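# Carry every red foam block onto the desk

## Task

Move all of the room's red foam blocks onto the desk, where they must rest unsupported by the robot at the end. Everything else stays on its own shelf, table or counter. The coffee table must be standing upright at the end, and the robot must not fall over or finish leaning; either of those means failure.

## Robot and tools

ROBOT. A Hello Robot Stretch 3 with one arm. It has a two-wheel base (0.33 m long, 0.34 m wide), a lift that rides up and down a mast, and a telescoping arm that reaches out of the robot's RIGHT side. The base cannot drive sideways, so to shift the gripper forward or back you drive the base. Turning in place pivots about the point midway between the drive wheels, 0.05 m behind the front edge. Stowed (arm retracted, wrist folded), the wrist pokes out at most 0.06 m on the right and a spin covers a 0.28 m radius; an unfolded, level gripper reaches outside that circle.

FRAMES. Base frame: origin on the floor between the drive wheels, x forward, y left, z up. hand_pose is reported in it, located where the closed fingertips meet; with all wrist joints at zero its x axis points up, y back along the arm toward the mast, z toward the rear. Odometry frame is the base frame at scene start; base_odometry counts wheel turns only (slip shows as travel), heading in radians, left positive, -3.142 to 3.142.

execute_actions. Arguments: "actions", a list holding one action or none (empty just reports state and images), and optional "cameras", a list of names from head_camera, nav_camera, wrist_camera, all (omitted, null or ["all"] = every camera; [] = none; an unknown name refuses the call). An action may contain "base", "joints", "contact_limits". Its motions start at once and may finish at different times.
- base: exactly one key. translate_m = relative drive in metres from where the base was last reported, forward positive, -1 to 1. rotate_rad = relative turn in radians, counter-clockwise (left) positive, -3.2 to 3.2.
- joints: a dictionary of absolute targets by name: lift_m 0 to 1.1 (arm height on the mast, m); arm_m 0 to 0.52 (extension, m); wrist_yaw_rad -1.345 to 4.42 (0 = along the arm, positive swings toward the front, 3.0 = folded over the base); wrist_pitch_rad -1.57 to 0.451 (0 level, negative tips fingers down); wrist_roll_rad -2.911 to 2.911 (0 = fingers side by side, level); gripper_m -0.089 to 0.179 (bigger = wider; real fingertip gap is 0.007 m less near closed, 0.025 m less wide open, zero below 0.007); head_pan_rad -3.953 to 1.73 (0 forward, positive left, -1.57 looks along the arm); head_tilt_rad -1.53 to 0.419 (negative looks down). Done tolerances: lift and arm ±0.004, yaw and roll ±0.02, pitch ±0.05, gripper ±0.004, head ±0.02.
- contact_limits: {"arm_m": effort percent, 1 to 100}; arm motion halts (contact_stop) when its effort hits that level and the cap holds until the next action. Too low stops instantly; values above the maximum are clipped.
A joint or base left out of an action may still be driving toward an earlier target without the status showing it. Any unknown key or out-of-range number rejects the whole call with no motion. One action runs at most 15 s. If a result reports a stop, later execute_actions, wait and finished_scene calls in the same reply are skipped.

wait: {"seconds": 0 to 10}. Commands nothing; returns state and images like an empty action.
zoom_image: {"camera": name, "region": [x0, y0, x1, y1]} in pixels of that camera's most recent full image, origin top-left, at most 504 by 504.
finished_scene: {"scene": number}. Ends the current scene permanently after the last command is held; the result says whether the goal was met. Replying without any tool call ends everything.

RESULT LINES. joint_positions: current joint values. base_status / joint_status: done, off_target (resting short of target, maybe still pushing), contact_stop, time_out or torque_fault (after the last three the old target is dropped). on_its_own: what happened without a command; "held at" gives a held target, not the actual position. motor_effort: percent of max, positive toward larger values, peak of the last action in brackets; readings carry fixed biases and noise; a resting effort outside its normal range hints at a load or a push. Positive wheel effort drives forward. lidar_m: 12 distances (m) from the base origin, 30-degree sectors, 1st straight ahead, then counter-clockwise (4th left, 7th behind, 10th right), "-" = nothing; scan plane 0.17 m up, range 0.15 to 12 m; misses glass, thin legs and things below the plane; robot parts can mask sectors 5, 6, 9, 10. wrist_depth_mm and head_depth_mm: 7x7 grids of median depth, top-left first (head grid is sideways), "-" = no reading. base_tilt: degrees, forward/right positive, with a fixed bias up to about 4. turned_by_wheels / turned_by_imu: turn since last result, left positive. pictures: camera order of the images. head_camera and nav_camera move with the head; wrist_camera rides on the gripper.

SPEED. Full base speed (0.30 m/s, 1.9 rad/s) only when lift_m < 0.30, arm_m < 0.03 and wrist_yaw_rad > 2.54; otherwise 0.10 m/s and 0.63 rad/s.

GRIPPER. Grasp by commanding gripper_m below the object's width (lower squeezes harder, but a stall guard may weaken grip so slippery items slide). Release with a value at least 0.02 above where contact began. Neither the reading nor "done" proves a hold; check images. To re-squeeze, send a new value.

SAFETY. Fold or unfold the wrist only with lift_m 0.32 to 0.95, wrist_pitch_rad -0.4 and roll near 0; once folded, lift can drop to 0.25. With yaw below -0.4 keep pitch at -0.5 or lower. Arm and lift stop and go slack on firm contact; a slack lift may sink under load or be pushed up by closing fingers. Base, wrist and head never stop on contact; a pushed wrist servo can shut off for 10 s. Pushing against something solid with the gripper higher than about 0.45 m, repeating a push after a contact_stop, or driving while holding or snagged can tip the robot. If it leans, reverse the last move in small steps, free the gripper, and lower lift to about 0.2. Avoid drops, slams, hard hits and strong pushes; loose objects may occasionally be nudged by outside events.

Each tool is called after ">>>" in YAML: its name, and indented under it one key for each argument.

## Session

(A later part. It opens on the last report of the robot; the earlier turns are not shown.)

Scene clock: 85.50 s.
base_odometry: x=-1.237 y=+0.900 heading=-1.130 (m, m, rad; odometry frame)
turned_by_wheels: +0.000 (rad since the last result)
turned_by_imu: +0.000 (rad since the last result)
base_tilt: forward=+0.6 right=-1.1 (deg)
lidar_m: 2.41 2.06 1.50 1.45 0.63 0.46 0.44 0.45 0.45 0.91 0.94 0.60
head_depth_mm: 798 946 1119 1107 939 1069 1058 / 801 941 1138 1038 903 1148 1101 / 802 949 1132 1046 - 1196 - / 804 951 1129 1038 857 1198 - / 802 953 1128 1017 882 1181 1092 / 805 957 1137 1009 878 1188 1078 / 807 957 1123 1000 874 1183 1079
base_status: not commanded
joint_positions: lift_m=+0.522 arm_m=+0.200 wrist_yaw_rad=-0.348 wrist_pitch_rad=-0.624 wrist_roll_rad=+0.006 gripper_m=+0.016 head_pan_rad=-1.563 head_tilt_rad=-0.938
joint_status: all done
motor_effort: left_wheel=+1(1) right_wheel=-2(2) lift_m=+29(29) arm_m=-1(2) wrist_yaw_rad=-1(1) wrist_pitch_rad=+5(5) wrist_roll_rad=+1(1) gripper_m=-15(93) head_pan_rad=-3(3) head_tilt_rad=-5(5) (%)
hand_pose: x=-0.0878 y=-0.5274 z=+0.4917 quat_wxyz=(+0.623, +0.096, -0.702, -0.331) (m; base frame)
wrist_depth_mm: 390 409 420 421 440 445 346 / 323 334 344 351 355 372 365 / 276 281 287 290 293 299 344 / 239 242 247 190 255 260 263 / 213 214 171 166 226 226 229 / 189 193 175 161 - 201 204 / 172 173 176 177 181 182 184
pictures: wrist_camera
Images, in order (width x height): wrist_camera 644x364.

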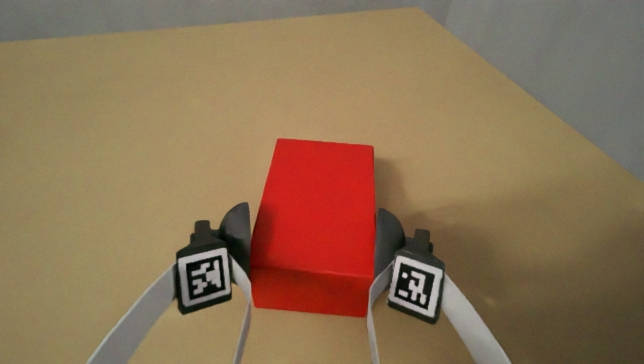

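>>> execute_actions:
  actions:
    - {"joints":{"lift_m":0.62}}
  cameras: []

>>> execute_actions:
  actions:
    - {"base":{"translate_m":0.3},"joints":{"lift_m":0.95,"arm_m":0.0,"wrist_yaw_rad":0,"head_pan_rad":-0.9,"head_tilt_rad":-0.6}}

Scene clock: 90.83 s.
base_odometry: x=-1.237 y=+0.900 heading=-1.130 (m, m, rad; odometry frame)
turned_by_wheels: +0.000 (rad since the last result)
turned_by_imu: +0.000 (rad since the last result)
base_tilt: forward=+0.5 right=-1.1 (deg)
lidar_m: 2.42 2.05 1.50 1.45 0.63 0.46 0.44 0.45 0.45 0.91 0.94 0.59
head_depth_mm: 799 943 1115 1110 940 1072 1059 / 800 946 1135 1044 918 - - / 800 945 1130 1077 860 1197 - / 804 954 1121 1042 871 1195 - / 803 949 1124 1019 885 1185 1088 / 801 956 1131 1012 878 1183 1084 / 806 955 1120 1007 874 1178 1073
base_status: not commanded
joint_positions: lift_m=+0.620 arm_m=+0.200 wrist_yaw_rad=-0.348 wrist_pitch_rad=-0.626 wrist_roll_rad=+0.006 gripper_m=+0.016 head_pan_rad=-1.563 head_tilt_rad=-0.938
joint_status: all done
motor_effort: left_wheel=+2(1) right_wheel=-2(2) lift_m=+38(39) arm_m=-2(2) wrist_yaw_rad=-2(2) wrist_pitch_rad=+5(5) wrist_roll_rad=+0(1) gripper_m=-15(15) head_pan_rad=-2(2) head_tilt_rad=-5(5) (%)
hand_pose: x=-0.0876 y=-0.5270 z=+0.5888 quat_wxyz=(+0.623, +0.097, -0.702, -0.332) (m; base frame)
wrist_depth_mm: 397 418 453 494 541 442 353 / 429 465 504 516 576 469 355 / 420 422 439 444 448 470 369 / 365 367 375 191 387 410 375 / 317 325 172 168 340 342 379 / 287 294 174 161 - 308 320 / 261 266 267 269 270 277 277
pictures: none
No camera images: the call's "cameras" was empty. Leave "cameras" out to get every camera's image.

Scene clock: 95.00 s.
base_odometry: x=-1.108 y=+0.628 heading=-1.130 (m, m, rad; odometry frame)
turned_by_wheels: +0.000 (rad since the last result)
turned_by_imu: +0.000 (rad since the last result)
base_tilt: forward=+0.5 right=-1.2 (deg)
lidar_m: 2.13 2.09 1.54 1.45 1.06 0.77 0.74 0.69 0.94 0.85 0.38 0.94
head_depth_mm: 763 824 900 993 1088 940 789 / 811 887 975 1078 1171 939 784 / 871 958 1062 1188 1355 985 781 / 936 1038 1162 1326 1516 1417 815 / 1014 1133 1251 1470 1638 1414 1185 / 1108 1254 1342 1618 1718 1405 1181 / 1223 1389 1354 1055 1241 1348 1173
base_status: done
joint_positions: lift_m=+0.950 arm_m=+0.002 wrist_yaw_rad=-0.001 wrist_pitch_rad=-0.626 wrist_roll_rad=+0.006 gripper_m=+0.016 head_pan_rad=-0.907 head_tilt_rad=-0.606
joint_status: all done
joint sent to its limit — the command would take arm_m past its lower limit, so that joint was sent only as far as its limit.
motor_effort: left_wheel=+1(5) right_wheel=-2(4) lift_m=+38(39) arm_m=-3(3) wrist_yaw_rad=+0(3) wrist_pitch_rad=+6(6) wrist_roll_rad=+1(1) gripper_m=-15(15) head_pan_rad=+3(30) head_tilt_rad=+3(25) (%)
hand_pose: x=-0.0218 y=-0.3400 z=+0.9188 quat_wxyz=(+0.671, +0.217, -0.674, -0.219) (m; base frame)
wrist_depth_mm: 652 664 644 637 633 646 639 / 755 750 718 720 706 717 707 / 815 861 831 786 798 806 779 / - 957 825 189 839 849 823 / - - 172 167 711 748 754 / - - 174 162 - 658 667 / 998 586 579 575 582 596 596
pictures: head_camera (sideways: a quarter turn clockwise sets it upright), nav_camera (sideways: a quarter turn counterclockwise sets it upright), wrist_camera
Images, in order (width x height): head_camera 896x504, nav_camera 672x504, wrist_camera 644x364.

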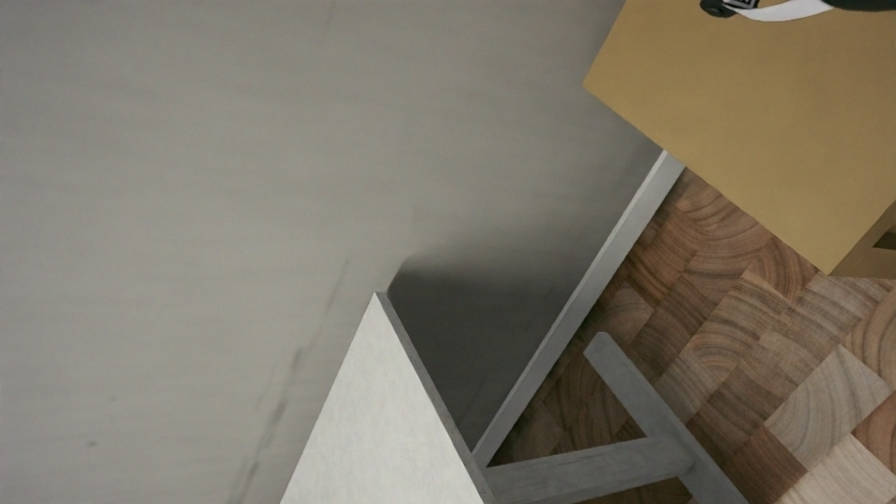

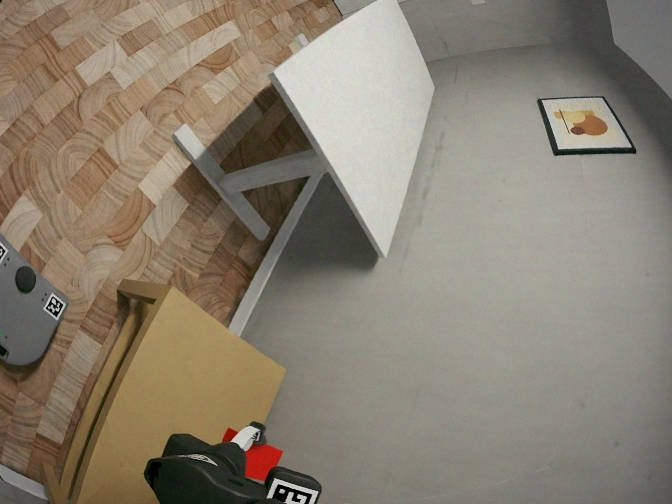

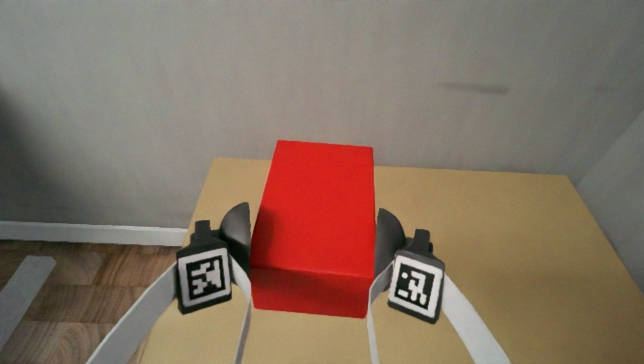

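>>> execute_actions:
  actions:
    - {"base":{"translate_m":0.9},"joints":{"head_pan_rad":-1.57,"head_tilt_rad":-0.7}}

Scene clock: 108.07 s.
base_odometry: x=-0.724 y=-0.185 heading=-1.130 (m, m, rad; odometry frame)
turned_by_wheels: -0.001 (rad since the last result)
turned_by_imu: -0.454 (rad since the last result)
base_tilt: forward=+0.5 right=-1.1 (deg)
lidar_m: 1.32 2.17 2.31 1.48 1.47 1.56 1.59 1.46 0.66 0.91 0.41 0.94
head_depth_mm: 945 1097 1300 1412 - - - / 892 1035 1214 1344 - - - / 851 975 1133 1292 - - - / 813 922 1064 1234 - - 1090 / 776 873 1009 1173 1385 1266 504 / 743 832 942 1078 700 582 502 / 711 796 900 862 694 582 499
base_status: translate_m off_target (by the wheels' count: +0.8998 of +0.9000)
joint_positions: lift_m=+0.950 arm_m=+0.002 wrist_yaw_rad=+0.001 wrist_pitch_rad=-0.627 wrist_roll_rad=+0.005 gripper_m=+0.016 head_pan_rad=-1.564 head_tilt_rad=-0.694
joint_status: all done
on_its_own: right_wheel is at rest, and its effort (+45) is outside its rest range (-18 to +18)
motor_effort: left_wheel=+10(11) right_wheel=+45(79) lift_m=+36(37) arm_m=-2(3) wrist_yaw_rad=+0(2) wrist_pitch_rad=+6(6) wrist_roll_rad=+1(1) gripper_m=-15(16) head_pan_rad=-2(30) head_tilt_rad=-2(14) (%)
hand_pose: x=-0.0214 y=-0.3399 z=+0.9188 quat_wxyz=(+0.671, +0.218, -0.674, -0.219) (m; base frame)
wrist_depth_mm: 542 588 650 714 821 946 - / 590 621 709 843 932 - - / 499 512 813 906 938 - - / 445 446 882 191 869 818 858 / 393 403 173 168 759 752 763 / 350 357 173 160 - 689 - / 319 318 945 - - - -
pictures: head_camera (sideways: a quarter turn clockwise sets it upright), nav_camera (sideways: a quarter turn counterclockwise sets it upright), wrist_camera
Images, in order (width x height): head_camera 896x504, nav_camera 672x504, wrist_camera 644x364.

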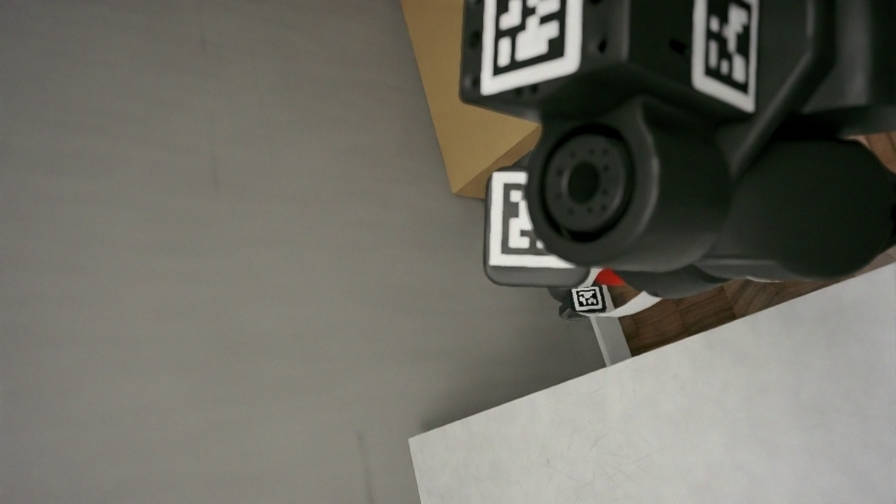

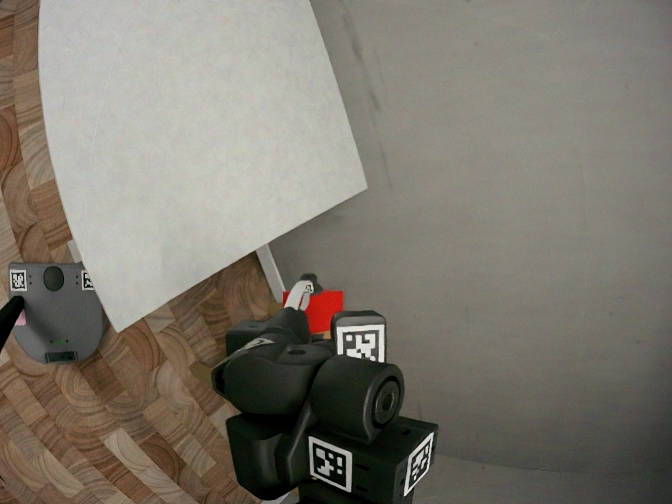

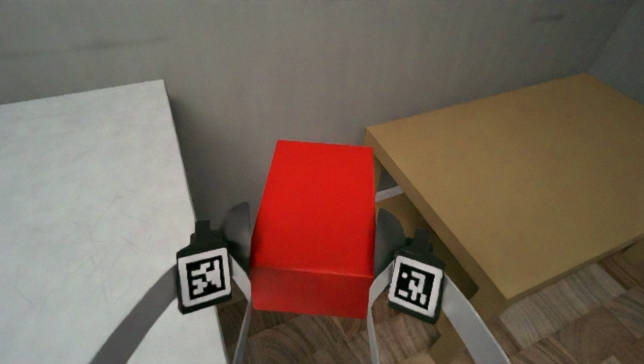

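>>> execute_actions:
  actions:
    - {"base":{"translate_m":-0.08},"joints":{"head_pan_rad":-0.7,"head_tilt_rad":-1.2}}
  cameras: ["head_camera","nav_camera"]

Scene clock: 112.00 s.
base_odometry: x=-0.758 y=-0.113 heading=-1.130 (m, m, rad; odometry frame)
turned_by_wheels: +0.000 (rad since the last result)
turned_by_imu: +0.000 (rad since the last result)
base_tilt: forward=+0.5 right=-1.1 (deg)
lidar_m: 1.40 2.24 1.91 1.46 1.57 1.51 1.52 1.40 0.62 0.94 0.45 0.98
head_depth_mm: 802 730 1319 1385 1284 1182 1105 / 795 715 650 1346 1278 1185 1106 / 791 711 647 592 565 1208 - / 786 706 643 590 552 - - / 781 702 639 587 561 1182 - / 776 701 634 584 1222 1162 1088 / 768 695 632 585 1245 1156 1085
base_status: done
joint_positions: lift_m=+0.950 arm_m=+0.002 wrist_yaw_rad=+0.001 wrist_pitch_rad=-0.627 wrist_roll_rad=+0.005 gripper_m=+0.016 head_pan_rad=-0.707 head_tilt_rad=-1.185
joint_status: all done
motor_effort: left_wheel=+0(8) right_wheel=+0(37) lift_m=+36(36) arm_m=-1(2) wrist_yaw_rad=-1(1) wrist_pitch_rad=+5(6) wrist_roll_rad=+1(1) gripper_m=-16(15) head_pan_rad=+3(33) head_tilt_rad=-7(31) (%)
hand_pose: x=-0.0214 y=-0.3399 z=+0.9188 quat_wxyz=(+0.671, +0.218, -0.674, -0.219) (m; base frame)
wrist_depth_mm: 580 638 698 768 873 - - / 603 685 776 853 - - - / 498 755 872 951 943 - - / 434 848 951 191 841 824 840 / 387 946 172 167 723 751 767 / 349 361 174 161 - - - / 315 900 - - - - -
pictures: head_camera (sideways: a quarter turn clockwise sets it upright), nav_camera (sideways: a quarter turn counterclockwise sets it upright)
Images, in order (width x height): head_camera 896x504, nav_camera 672x504.

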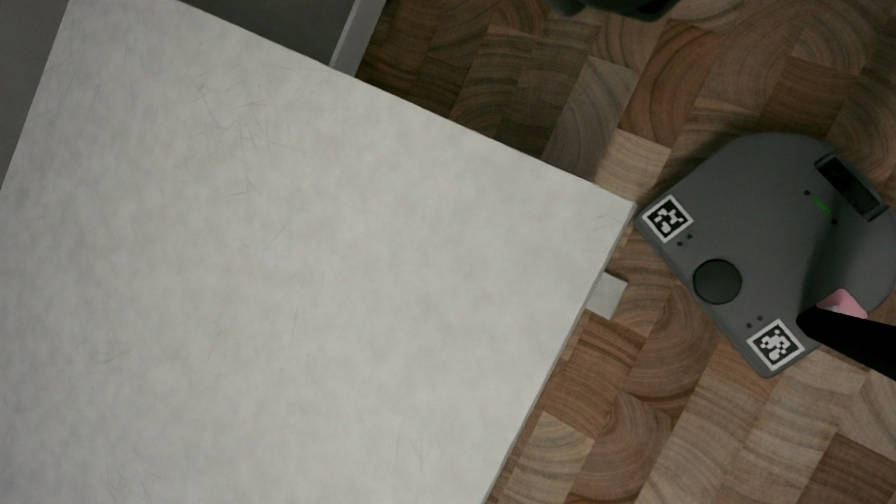

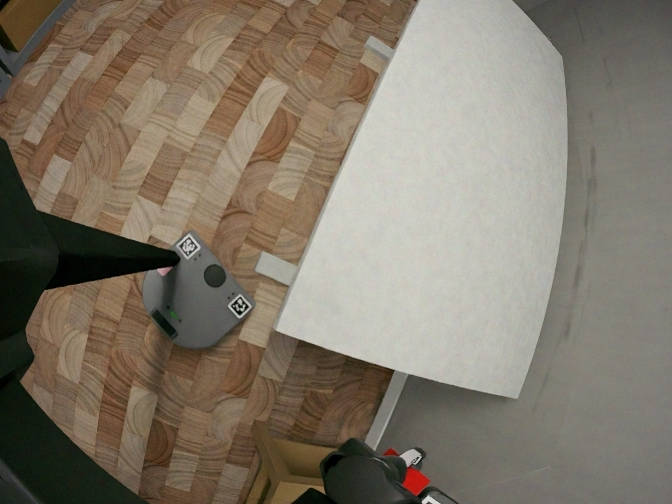

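>>> execute_actions:
  actions:
    - {"base":{"rotate_rad":0.95},"joints":{"head_pan_rad":-0.5,"head_tilt_rad":-1.2}}
  cameras: ["head_camera","nav_camera"]

Scene clock: 124.43 s.
base_odometry: x=-0.758 y=-0.113 heading=-0.180 (m, m, rad; odometry frame)
turned_by_wheels: +0.950 (rad since the last result)
turned_by_imu: +0.800 (rad since the last result)
base_tilt: forward=+0.5 right=-1.1 (deg)
lidar_m: 2.27 1.61 1.44 1.45 1.63 1.46 0.62 0.60 0.92 0.45 1.11 1.42
head_depth_mm: 799 722 654 599 551 528 1103 / 796 716 649 595 549 526 1108 / 792 710 647 598 559 519 1076 / 800 739 1469 1362 1262 - - / 1806 1634 1478 1372 1256 1192 - / 1789 1625 1469 1353 1251 1161 1093 / 1793 1618 1469 1346 1236 1164 1089
base_status: done
joint_positions: lift_m=+0.950 arm_m=+0.002 wrist_yaw_rad=+0.001 wrist_pitch_rad=-0.627 wrist_roll_rad=+0.005 gripper_m=+0.016 head_pan_rad=-0.507 head_tilt_rad=-1.186
joint_status: all done
on_its_own: right_wheel is at rest, and its effort (+24) is outside its rest range (-18 to +18)
motor_effort: left_wheel=+0(9) right_wheel=+24(83) lift_m=+36(36) arm_m=-1(2) wrist_yaw_rad=-1(2) wrist_pitch_rad=+6(6) wrist_roll_rad=+1(1) gripper_m=-15(15) head_pan_rad=+3(16) head_tilt_rad=-6(6) (%)
hand_pose: x=-0.0214 y=-0.3399 z=+0.9188 quat_wxyz=(+0.671, +0.218, -0.674, -0.219) (m; base frame)
wrist_depth_mm: 735 749 743 700 645 585 544 / 589 619 615 640 631 636 603 / 503 518 525 529 539 720 643 / 442 445 459 190 477 780 726 / 392 395 172 167 421 911 811 / 352 356 172 161 - - 888 / 317 322 320 328 343 - 905
pictures: head_camera (sideways: a quarter turn clockwise sets it upright), nav_camera (sideways: a quarter turn counterclockwise sets it upright)
Images, in order (width x height): head_camera 896x504, nav_camera 672x504.

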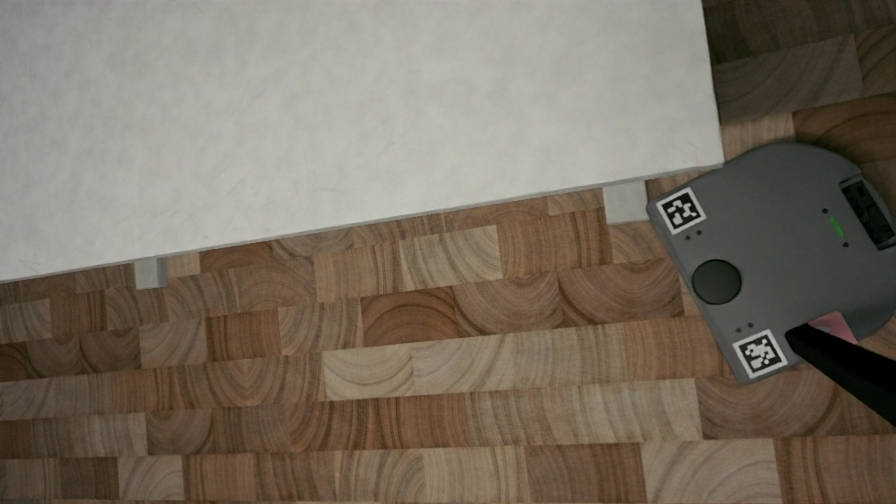

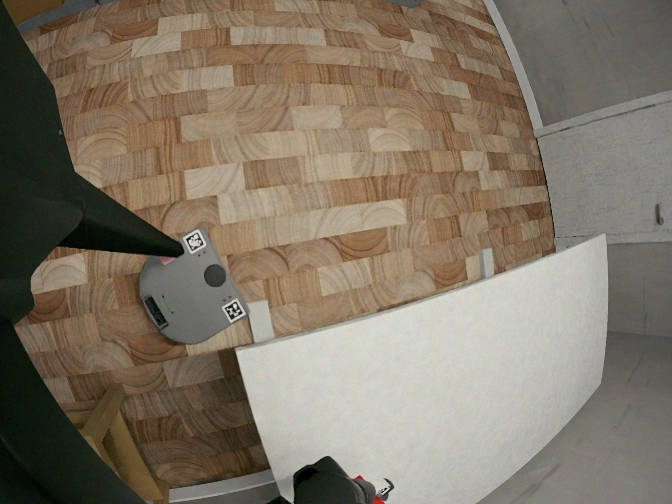

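>>> execute_actions:
  actions:
    - {"base":{"translate_m":-0.03},"joints":{"wrist_yaw_rad":0.5,"arm_m":0.1,"head_pan_rad":-1.3,"head_tilt_rad":-0.9}}

Scene clock: 129.77 s.
base_odometry: x=-0.788 y=-0.107 heading=-0.181 (m, m, rad; odometry frame)
turned_by_wheels: +0.000 (rad since the last result)
turned_by_imu: +0.000 (rad since the last result)
base_tilt: forward=+0.5 right=-1.1 (deg)
lidar_m: 2.30 1.62 1.45 1.46 1.60 1.44 0.60 0.57 0.91 0.45 1.10 1.44
head_depth_mm: 792 882 - - 1372 1251 1107 / 849 957 - - 629 1216 1101 / 906 1016 831 696 614 551 1114 / 977 1048 857 695 610 535 492 / 1053 1040 840 704 606 532 1071 / 1150 1029 831 699 604 550 1086 / 1219 1016 824 694 600 1195 1075
base_status: done
joint_positions: lift_m=+0.950 arm_m=+0.100 wrist_yaw_rad=+0.498 wrist_pitch_rad=-0.627 wrist_roll_rad=+0.005 gripper_m=+0.016 head_pan_rad=-1.293 head_tilt_rad=-0.902
joint_status: all done
motor_effort: left_wheel=-1(4) right_wheel=+2(17) lift_m=+36(36) arm_m=+2(1) wrist_yaw_rad=+2(3) wrist_pitch_rad=+6(6) wrist_roll_rad=+0(0) gripper_m=-15(15) head_pan_rad=-3(32) head_tilt_rad=+1(22) (%)
hand_pose: x=+0.0708 y=-0.4147 z=+0.9188 quat_wxyz=(+0.704, +0.377, -0.600, -0.047) (m; base frame)
wrist_depth_mm: 726 743 733 776 687 554 483 / 589 596 620 627 639 590 495 / 506 507 521 530 541 554 521 / 436 436 450 191 466 477 481 / 385 393 172 167 413 414 421 / 349 356 173 161 - 367 377 / 314 322 321 323 331 335 345
pictures: head_camera (sideways: a quarter turn clockwise sets it upright), nav_camera (sideways: a quarter turn counterclockwise sets it upright), wrist_camera
Images, in order (width x height): head_camera 896x504, nav_camera 672x504, wrist_camera 644x364.

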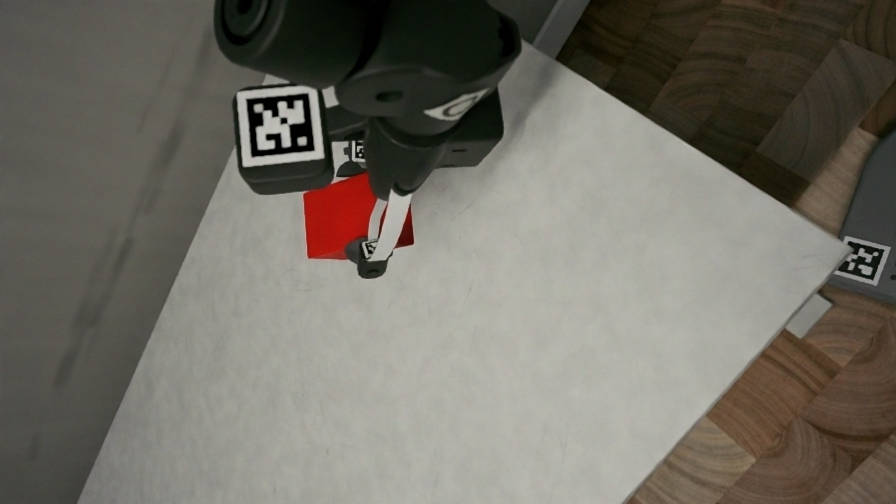

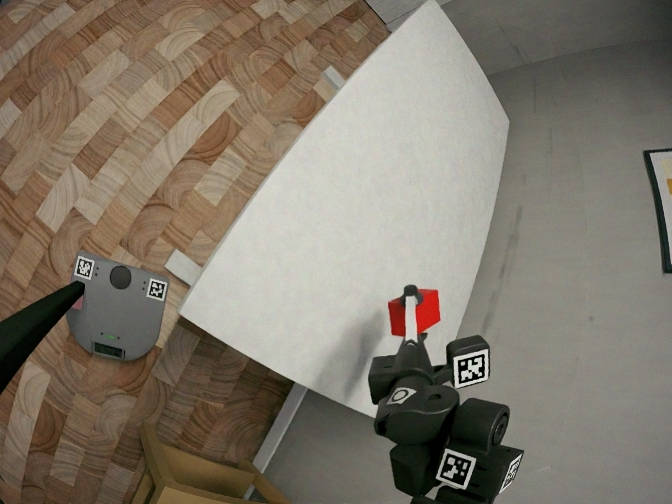

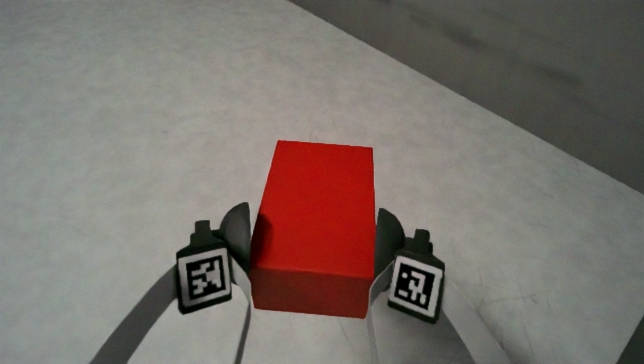

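>>> execute_actions:
  actions:
    - {"joints":{"lift_m":0.82}}
  cameras: ["wrist_camera"]

Scene clock: 135.07 s.
base_odometry: x=-0.788 y=-0.107 heading=-0.181 (m, m, rad; odometry frame)
turned_by_wheels: +0.000 (rad since the last result)
turned_by_imu: +0.000 (rad since the last result)
base_tilt: forward=+0.5 right=-1.1 (deg)
lidar_m: 2.30 1.62 1.45 1.46 1.60 1.43 0.60 0.57 0.91 0.45 1.10 1.45
head_depth_mm: 792 895 869 759 - 1248 1108 / 844 961 858 757 - 1222 1107 / 903 1006 854 - 591 549 1115 / 972 1045 847 664 610 535 491 / 1050 1041 837 704 606 533 1073 / 1155 1030 834 699 604 551 1089 / 1224 1021 826 695 599 1188 1081
base_status: not commanded
joint_positions: lift_m=+0.820 arm_m=+0.100 wrist_yaw_rad=+0.498 wrist_pitch_rad=-0.627 wrist_roll_rad=+0.005 gripper_m=+0.016 head_pan_rad=-1.293 head_tilt_rad=-0.902
joint_status: all done
motor_effort: left_wheel=+0(1) right_wheel=+2(2) lift_m=+30(31) arm_m=+2(1) wrist_yaw_rad=+1(2) wrist_pitch_rad=+6(6) wrist_roll_rad=+1(1) gripper_m=-15(15) head_pan_rad=-2(2) head_tilt_rad=+1(1) (%)
hand_pose: x=+0.0708 y=-0.4147 z=+0.7890 quat_wxyz=(+0.704, +0.377, -0.600, -0.047) (m; base frame)
wrist_depth_mm: 460 468 478 484 498 510 476 / 373 376 384 393 405 410 425 / 318 326 328 331 338 343 348 / 277 280 281 192 290 296 297 / 242 245 172 168 258 260 262 / 218 220 173 161 - 231 236 / 197 201 200 203 205 208 211
pictures: wrist_camera
Images, in order (width x height): wrist_camera 644x364.

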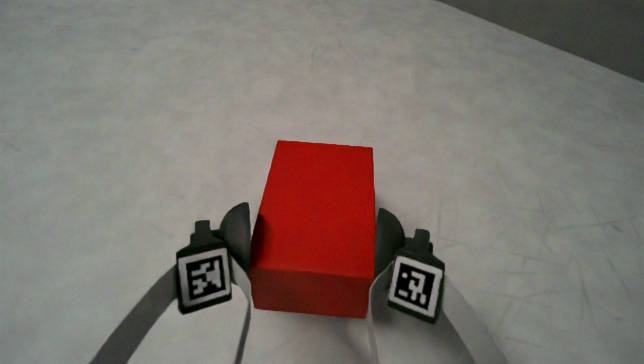

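>>> execute_actions:
  actions:
    - {"joints":{"lift_m":0.795}}
  cameras: []

>>> execute_actions:
  actions:
    - {"joints":{"gripper_m":0.15}}
  cameras: ["wrist_camera"]

>>> execute_actions:
  actions:
    - {"joints":{"lift_m":0.92,"head_pan_rad":0.3,"head_tilt_rad":-0.5}}

Scene clock: 140.20 s.
base_odometry: x=-0.788 y=-0.107 heading=-0.181 (m, m, rad; odometry frame)
turned_by_wheels: +0.000 (rad since the last result)
turned_by_imu: +0.000 (rad since the last result)
base_tilt: forward=+0.5 right=-1.1 (deg)
lidar_m: 2.30 1.62 1.45 1.46 1.60 1.44 0.60 0.57 0.91 0.45 1.10 1.45
head_depth_mm: 789 896 871 745 - 1249 1111 / 845 967 861 737 - 1234 1109 / 905 1005 856 750 585 549 1117 / 974 1047 847 685 609 535 492 / 1056 1041 840 706 607 533 1069 / 1150 1032 834 702 605 549 1079 / 1222 1016 828 695 600 1192 1077
base_status: not commanded
joint_positions: lift_m=+0.795 arm_m=+0.100 wrist_yaw_rad=+0.498 wrist_pitch_rad=-0.627 wrist_roll_rad=+0.005 gripper_m=+0.016 head_pan_rad=-1.293 head_tilt_rad=-0.902
joint_status: all done
motor_effort: left_wheel=-1(0) right_wheel=+2(2) lift_m=+29(30) arm_m=+2(2) wrist_yaw_rad=+2(1) wrist_pitch_rad=+6(6) wrist_roll_rad=+0(1) gripper_m=-16(15) head_pan_rad=-3(3) head_tilt_rad=+1(1) (%)
hand_pose: x=+0.0708 y=-0.4147 z=+0.7640 quat_wxyz=(+0.704, +0.377, -0.600, -0.047) (m; base frame)
wrist_depth_mm: 398 408 420 435 445 455 457 / 329 334 341 350 355 365 376 / 279 281 289 295 298 305 310 / 243 246 249 191 256 259 267 / 217 218 171 166 226 228 232 / 193 196 173 161 - 204 207 / 175 176 179 180 182 184 186
pictures: none
No camera images: the call's "cameras" was empty. Leave "cameras" out to get every camera's image.

Scene clock: 142.03 s.
base_odometry: x=-0.788 y=-0.107 heading=-0.181 (m, m, rad; odometry frame)
turned_by_wheels: +0.000 (rad since the last result)
turned_by_imu: +0.000 (rad since the last result)
base_tilt: forward=+0.5 right=-1.1 (deg)
lidar_m: 2.30 1.62 1.45 1.46 1.60 1.43 0.60 0.57 0.91 0.45 1.10 1.45
head_depth_mm: 795 893 870 745 - 1250 1109 / 844 968 862 736 - 1237 1107 / 903 1003 853 749 585 549 1111 / 973 1043 846 679 605 537 491 / 1054 1037 839 705 608 532 1070 / 1140 1029 833 701 605 551 1081 / 1222 1023 828 694 601 1185 1075
base_status: not commanded
joint_positions: lift_m=+0.795 arm_m=+0.100 wrist_yaw_rad=+0.498 wrist_pitch_rad=-0.627 wrist_roll_rad=+0.005 gripper_m=+0.150 head_pan_rad=-1.293 head_tilt_rad=-0.902
joint_status: all done
motor_effort: left_wheel=-1(2) right_wheel=+1(2) lift_m=+29(29) arm_m=+2(2) wrist_yaw_rad=+1(1) wrist_pitch_rad=+6(6) wrist_roll_rad=+1(1) gripper_m=+0(83) head_pan_rad=-2(3) head_tilt_rad=+2(1) (%)
hand_pose: x=+0.0708 y=-0.4147 z=+0.7640 quat_wxyz=(+0.704, +0.377, -0.600, -0.047) (m; base frame)
wrist_depth_mm: 394 410 419 432 453 450 456 / 333 338 339 351 356 365 370 / 279 284 287 293 299 303 310 / 244 247 249 195 256 262 263 / 215 222 215 169 225 235 233 / - 193 194 163 202 - 206 / 172 176 178 178 182 182 186
pictures: wrist_camera
Images, in order (width x height): wrist_camera 644x364.

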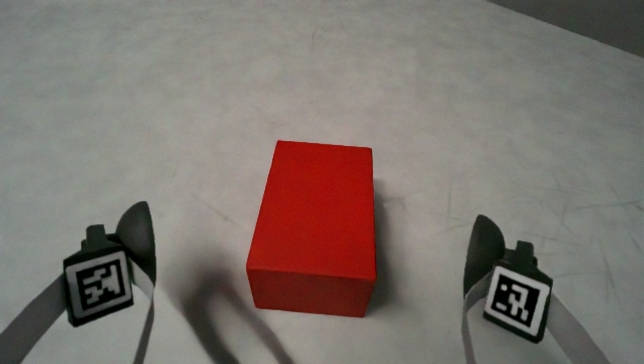

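Scene clock: 144.00 s.
base_odometry: x=-0.788 y=-0.107 heading=-0.181 (m, m, rad; odometry frame)
turned_by_wheels: +0.000 (rad since the last result)
turned_by_imu: +0.000 (rad since the last result)
base_tilt: forward=+0.5 right=-1.2 (deg)
lidar_m: 2.30 1.62 1.45 1.46 1.60 1.43 0.60 0.57 0.91 0.45 1.10 1.45
head_depth_mm: 1965 2108 2278 2403 2000 1555 1283 / 2105 2259 2429 2567 1978 1544 1266 / 2249 2411 2620 2721 1955 1544 1265 / 2394 2614 2882 2648 1958 1526 1261 / 2588 2857 3150 2639 1947 1511 1245 / 1671 1825 2011 2204 1905 1503 1240 / 1693 1608 1990 2165 1891 1498 1238
base_status: not commanded
joint_positions: lift_m=+0.920 arm_m=+0.100 wrist_yaw_rad=+0.498 wrist_pitch_rad=-0.627 wrist_roll_rad=+0.005 gripper_m=+0.150 head_pan_rad=+0.293 head_tilt_rad=-0.507
joint_status: all done
motor_effort: left_wheel=-2(0) right_wheel=+1(2) lift_m=+37(39) arm_m=+1(2) wrist_yaw_rad=+1(1) wrist_pitch_rad=+5(6) wrist_roll_rad=+1(1) gripper_m=+0(0) head_pan_rad=+3(32) head_tilt_rad=+4(27) (%)
hand_pose: x=+0.0708 y=-0.4148 z=+0.8887 quat_wxyz=(+0.704, +0.377, -0.600, -0.047) (m; base frame)
wrist_depth_mm: 654 672 705 706 687 562 471 / 543 569 561 579 599 573 496 / 453 477 477 489 499 501 518 / 402 407 417 420 429 429 436 / 353 366 368 371 373 389 383 / 326 319 322 283 331 - 339 / 283 293 296 254 300 300 309
pictures: head_camera (sideways: a quarter turn clockwise sets it upright), nav_camera (sideways: a quarter turn counterclockwise sets it upright), wrist_camera
Images, in order (width x height): head_camera 896x504, nav_camera 672x504, wrist_camera 644x364.

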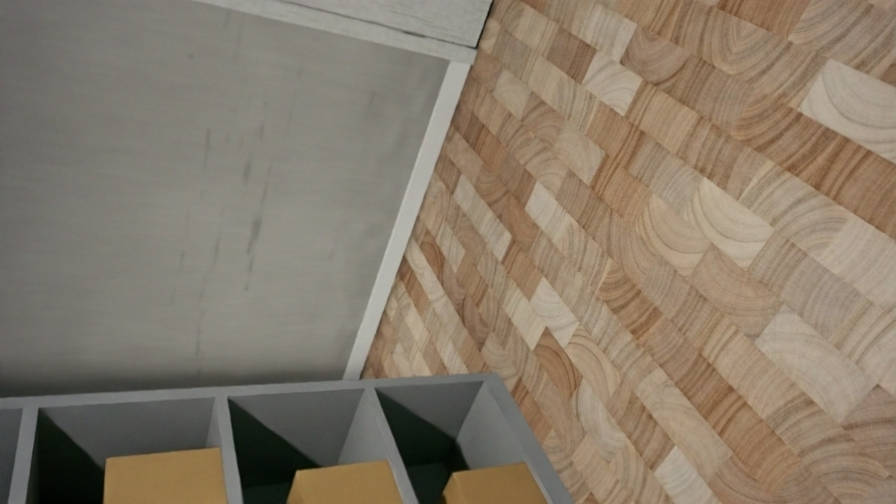

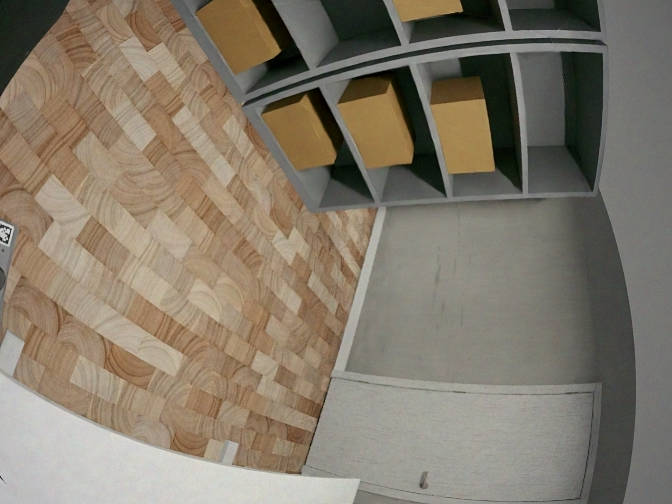

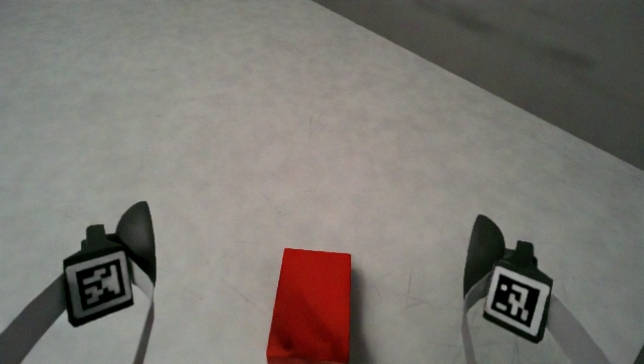

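>>> execute_actions:
  actions:
    - {"base":{"translate_m":-0.1},"joints":{"arm_m":0.0,"wrist_yaw_rad":3.0,"wrist_pitch_rad":-0.4,"gripper_m":0.04,"head_pan_rad":-0.3,"head_tilt_rad":-1.0}}
  cameras: ["nav_camera"]

>>> execute_actions:
  actions:
    - {"base":{"rotate_rad":0.7},"joints":{"lift_m":0.27}}
  cameras: ["nav_camera"]

Scene clock: 153.73 s.
base_odometry: x=-0.886 y=-0.089 heading=-0.181 (m, m, rad; odometry frame)
turned_by_wheels: +0.000 (rad since the last result)
turned_by_imu: +0.000 (rad since the last result)
base_tilt: forward=+0.5 right=-1.1 (deg)
lidar_m: 2.39 1.66 1.48 1.51 1.50 1.34 1.24 0.47 0.88 0.46 0.48 1.53
head_depth_mm: 1160 936 787 677 592 529 1109 / 1141 927 778 670 590 535 1107 / 1223 973 791 682 597 532 1107 / 2205 2084 1771 1525 1337 1198 1112 / 2239 2076 1746 1511 1336 1199 1094 / 2220 2065 1751 1505 1328 1190 1074 / 2267 2062 1734 1501 1324 1183 1072
base_status: done
joint_positions: lift_m=+0.920 arm_m=+0.002 wrist_yaw_rad=+2.997 wrist_pitch_rad=-0.421 wrist_roll_rad=+0.005 gripper_m=+0.040 head_pan_rad=-0.293 head_tilt_rad=-0.988
joint_status: all done
joint sent to its limit — the command would take arm_m past its lower limit, so that joint was sent only as far as its limit.
motor_effort: left_wheel=+0(4) right_wheel=+2(3) lift_m=+37(37) arm_m=-2(4) wrist_yaw_rad=+1(1) wrist_pitch_rad=+7(7) wrist_roll_rad=+1(1) gripper_m=+0(86) head_pan_rad=-3(27) head_tilt_rad=-5(31) (%)
hand_pose: x=+0.0110 y=+0.0752 z=+0.9319 quat_wxyz=(+0.198, +0.702, +0.097, +0.677) (m; base frame)
wrist_depth_mm: - - - - - - - / - - - - - - - / - - - - - - - / - - - - - - - / - - - - - - - / - - - - - - - / - - - - - - -
pictures: nav_camera (sideways: a quarter turn counterclockwise sets it upright)
Images, in order (width x height): nav_camera 672x504.

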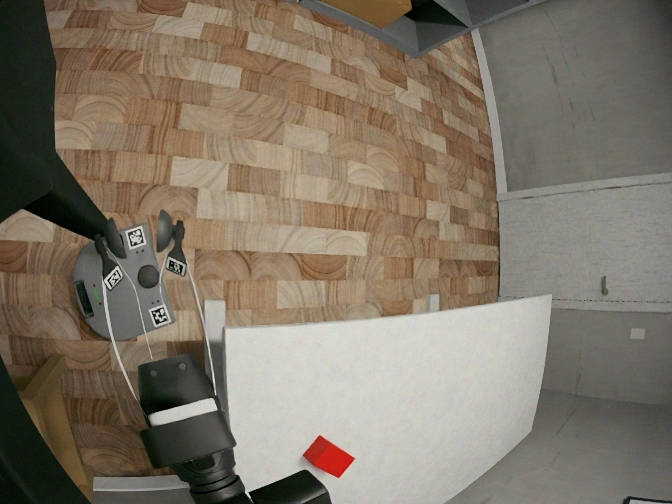

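Scene clock: 159.70 s.
base_odometry: x=-0.886 y=-0.089 heading=+0.519 (m, m, rad; odometry frame)
turned_by_wheels: +0.700 (rad since the last result)
turned_by_imu: +0.637 (rad since the last result)
base_tilt: forward=+0.5 right=-1.1 (deg)
lidar_m: 1.57 1.49 1.52 1.43 1.34 0.46 0.46 0.87 0.46 1.14 1.53 2.43
head_depth_mm: 2242 2120 1786 1557 1363 530 475 / 2389 2134 1782 1545 1365 1214 - / 2524 2115 1784 1527 1351 1210 1103 / 2569 2095 1765 1528 1344 1198 1112 / 2455 2069 1747 1501 1338 1190 1090 / 2027 2013 1742 1503 1322 1194 1085 / 1707 1827 1724 1505 1320 1181 1067
base_status: done
joint_positions: lift_m=+0.630 arm_m=+0.001 wrist_yaw_rad=+2.999 wrist_pitch_rad=-0.417 wrist_roll_rad=+0.005 gripper_m=+0.040 head_pan_rad=-0.295 head_tilt_rad=-0.990
joint_status: lift_m contact_stop (moved -0.290 of -0.650)
on_its_own: lift_m is slack since a contact_stop, until your next command for it (your +0.270 is given up)
motor_effort: left_wheel=+0(7) right_wheel=+0(46) lift_m=+33(41) arm_m=-1(2) wrist_yaw_rad=+0(2) wrist_pitch_rad=+6(8) wrist_roll_rad=+1(1) gripper_m=+0(1) head_pan_rad=-2(2) head_tilt_rad=-4(6) (%)
hand_pose: x=+0.0107 y=+0.0759 z=+0.6428 quat_wxyz=(+0.196, +0.702, +0.096, +0.678) (m; base frame)
wrist_depth_mm: - - - - - - - / - - - - - - - / - - - - - - - / - - - - - - - / - - - - - - - / 857 875 - 893 966 904 947 / 765 780 787 783 789 806 817
pictures: nav_camera (sideways: a quarter turn counterclockwise sets it upright)
Images, in order (width x height): nav_camera 672x504.

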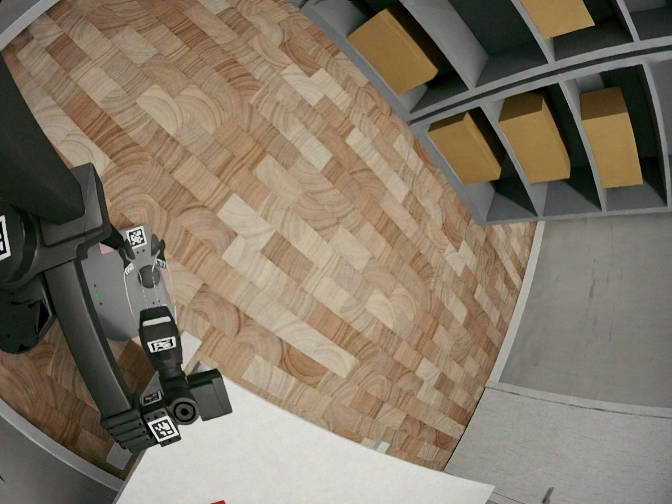

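>>> execute_actions:
  actions:
    - {"joints":{"lift_m":0.9,"head_pan_rad":-1.2,"head_tilt_rad":-1.1}}
  cameras: ["nav_camera","head_camera"]

Scene clock: 165.60 s.
base_odometry: x=-0.886 y=-0.089 heading=+0.519 (m, m, rad; odometry frame)
turned_by_wheels: +0.000 (rad since the last result)
turned_by_imu: +0.000 (rad since the last result)
base_tilt: forward=+0.5 right=-1.1 (deg)
lidar_m: 1.58 1.49 1.52 1.43 1.34 0.46 0.46 0.87 0.46 1.13 1.53 2.43
head_depth_mm: 943 810 710 - 908 1197 1101 / 935 800 708 - - 1190 1085 / 924 800 711 - 572 - - / 918 794 696 627 571 - - / 914 819 1531 1408 1286 1177 1098 / 2101 1808 1594 1421 1289 1170 1075 / 2068 1798 1581 1412 1278 1166 1069
base_status: not commanded
joint_positions: lift_m=+0.900 arm_m=+0.001 wrist_yaw_rad=+2.999 wrist_pitch_rad=-0.417 wrist_roll_rad=+0.005 gripper_m=+0.040 head_pan_rad=-1.193 head_tilt_rad=-1.086
joint_status: all done
motor_effort: left_wheel=+0(0) right_wheel=+0(0) lift_m=+38(39) arm_m=+0(0) wrist_yaw_rad=+1(1) wrist_pitch_rad=+6(6) wrist_roll_rad=+1(1) gripper_m=+0(0) head_pan_rad=-2(33) head_tilt_rad=-6(16) (%)
hand_pose: x=+0.0107 y=+0.0759 z=+0.9127 quat_wxyz=(+0.196, +0.702, +0.096, +0.678) (m; base frame)
wrist_depth_mm: - - - - - - - / - - - - - - - / - - - - - - - / - - - - - - - / - - - - - - - / - - - - - - - / - - - - - - -
pictures: head_camera (sideways: a quarter turn clockwise sets it upright), nav_camera (sideways: a quarter turn counterclockwise sets it upright)
Images, in order (width x height): head_camera 896x504, nav_camera 672x504.

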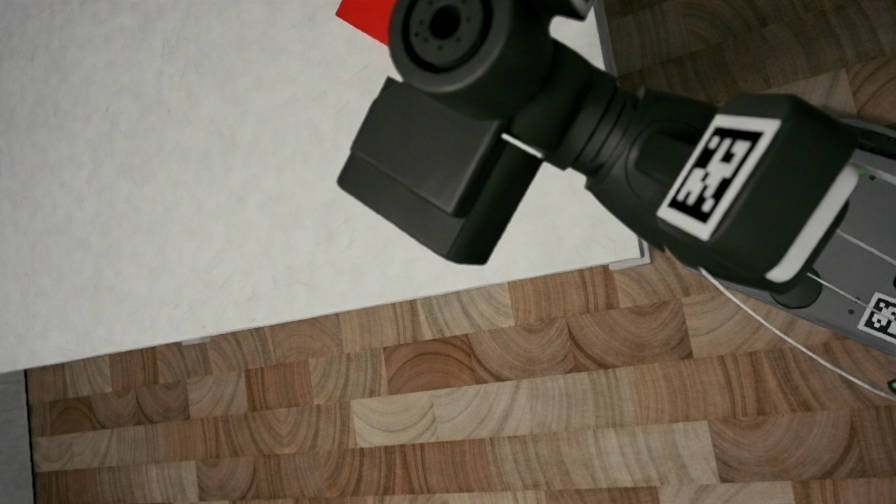

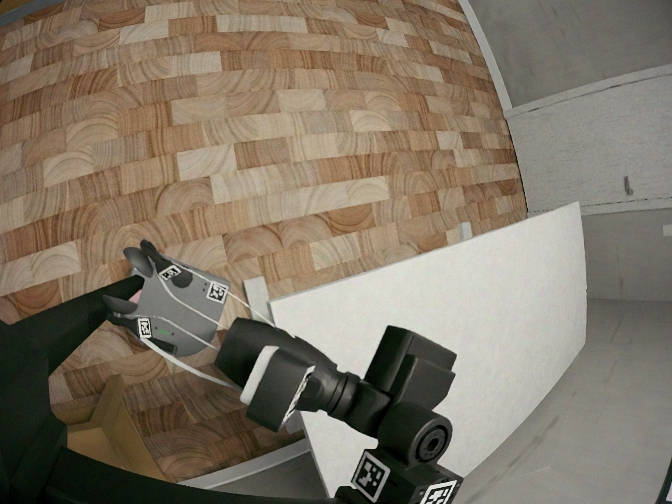

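>>> execute_actions:
  actions:
    - {"base":{"rotate_rad":0.6},"joints":{"head_pan_rad":-0.6}}
  cameras: ["nav_camera"]

>>> execute_actions:
  actions:
    - {"base":{"translate_m":0.4}}
  cameras: ["nav_camera"]

Scene clock: 169.90 s.
base_odometry: x=-0.886 y=-0.089 heading=+1.119 (m, m, rad; odometry frame)
turned_by_wheels: +0.600 (rad since the last result)
turned_by_imu: +0.609 (rad since the last result)
base_tilt: forward=+0.5 right=-1.2 (deg)
lidar_m: 1.49 1.52 1.39 1.23 0.46 0.87 0.87 0.46 1.21 1.54 2.47 1.56
head_depth_mm: 2174 1871 1645 1469 - 1234 - / 2162 1879 1617 1457 1304 1225 - / 2016 1835 1622 1446 1309 1199 - / 1859 1833 1610 1430 1299 1193 - / 1653 1818 1598 1426 1288 1174 - / 1599 1743 1595 1416 1289 1173 1098 / 1534 1725 1581 1411 1272 1165 1083
base_status: done
joint_positions: lift_m=+0.900 arm_m=+0.001 wrist_yaw_rad=+2.999 wrist_pitch_rad=-0.417 wrist_roll_rad=+0.005 gripper_m=+0.040 head_pan_rad=-0.607 head_tilt_rad=-1.086
joint_status: all done
motor_effort: left_wheel=-2(5) right_wheel=+3(8) lift_m=+37(38) arm_m=+0(0) wrist_yaw_rad=+1(0) wrist_pitch_rad=+6(6) wrist_roll_rad=+1(0) gripper_m=+0(0) head_pan_rad=+3(27) head_tilt_rad=-6(6) (%)
hand_pose: x=+0.0107 y=+0.0759 z=+0.9127 quat_wxyz=(+0.196, +0.702, +0.096, +0.678) (m; base frame)
wrist_depth_mm: - - - - - - - / - - - - - - - / - - - - - - - / 935 931 - - - - - / 788 796 - - - - - / 678 674 - - - - - / 600 645 - - - - -
pictures: nav_camera (sideways: a quarter turn counterclockwise sets it upright)
Images, in order (width x height): nav_camera 672x504.

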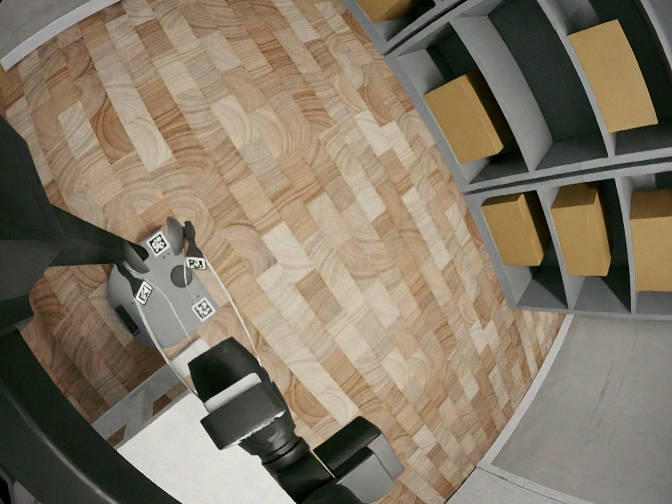

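Scene clock: 175.20 s.
base_odometry: x=-0.712 y=+0.271 heading=+1.119 (m, m, rad; odometry frame)
turned_by_wheels: +0.000 (rad since the last result)
turned_by_imu: +0.000 (rad since the last result)
base_tilt: forward=+0.5 right=-1.1 (deg)
lidar_m: 1.09 1.14 1.40 1.34 1.38 0.78 1.26 0.82 1.68 2.38 1.78 1.15
head_depth_mm: 2043 1887 1646 1458 - 1225 - / 1790 1821 1631 1454 1304 1223 - / 1517 1745 1618 1445 1303 1204 - / 1284 1592 1602 1424 1291 1197 - / 1230 1461 1596 1424 1289 1177 - / 1160 1510 1546 1427 1293 1175 1094 / 1200 1299 1500 1417 1274 1164 1077
base_status: done
joint_positions: lift_m=+0.900 arm_m=+0.001 wrist_yaw_rad=+2.999 wrist_pitch_rad=-0.417 wrist_roll_rad=+0.005 gripper_m=+0.040 head_pan_rad=-0.607 head_tilt_rad=-1.086
joint_status: not commanded
motor_effort: left_wheel=-1(2) right_wheel=+2(8) lift_m=+37(38) arm_m=+0(1) wrist_yaw_rad=+0(1) wrist_pitch_rad=+6(6) wrist_roll_rad=+0(1) gripper_m=+0(1) head_pan_rad=+3(3) head_tilt_rad=-6(6) (%)
hand_pose: x=+0.0107 y=+0.0759 z=+0.9127 quat_wxyz=(+0.196, +0.702, +0.096, +0.678) (m; base frame)
wrist_depth_mm: - - - - - - - / - - - - - - - / - - - - - - - / - - - - - - - / - - - - - - - / - - - - - - - / - - - - - - -
pictures: nav_camera (sideways: a quarter turn counterclockwise sets it upright)
Images, in order (width x height): nav_camera 672x504.

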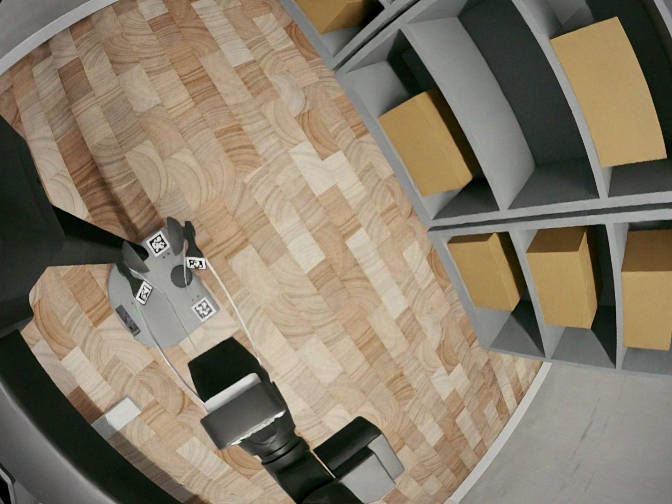

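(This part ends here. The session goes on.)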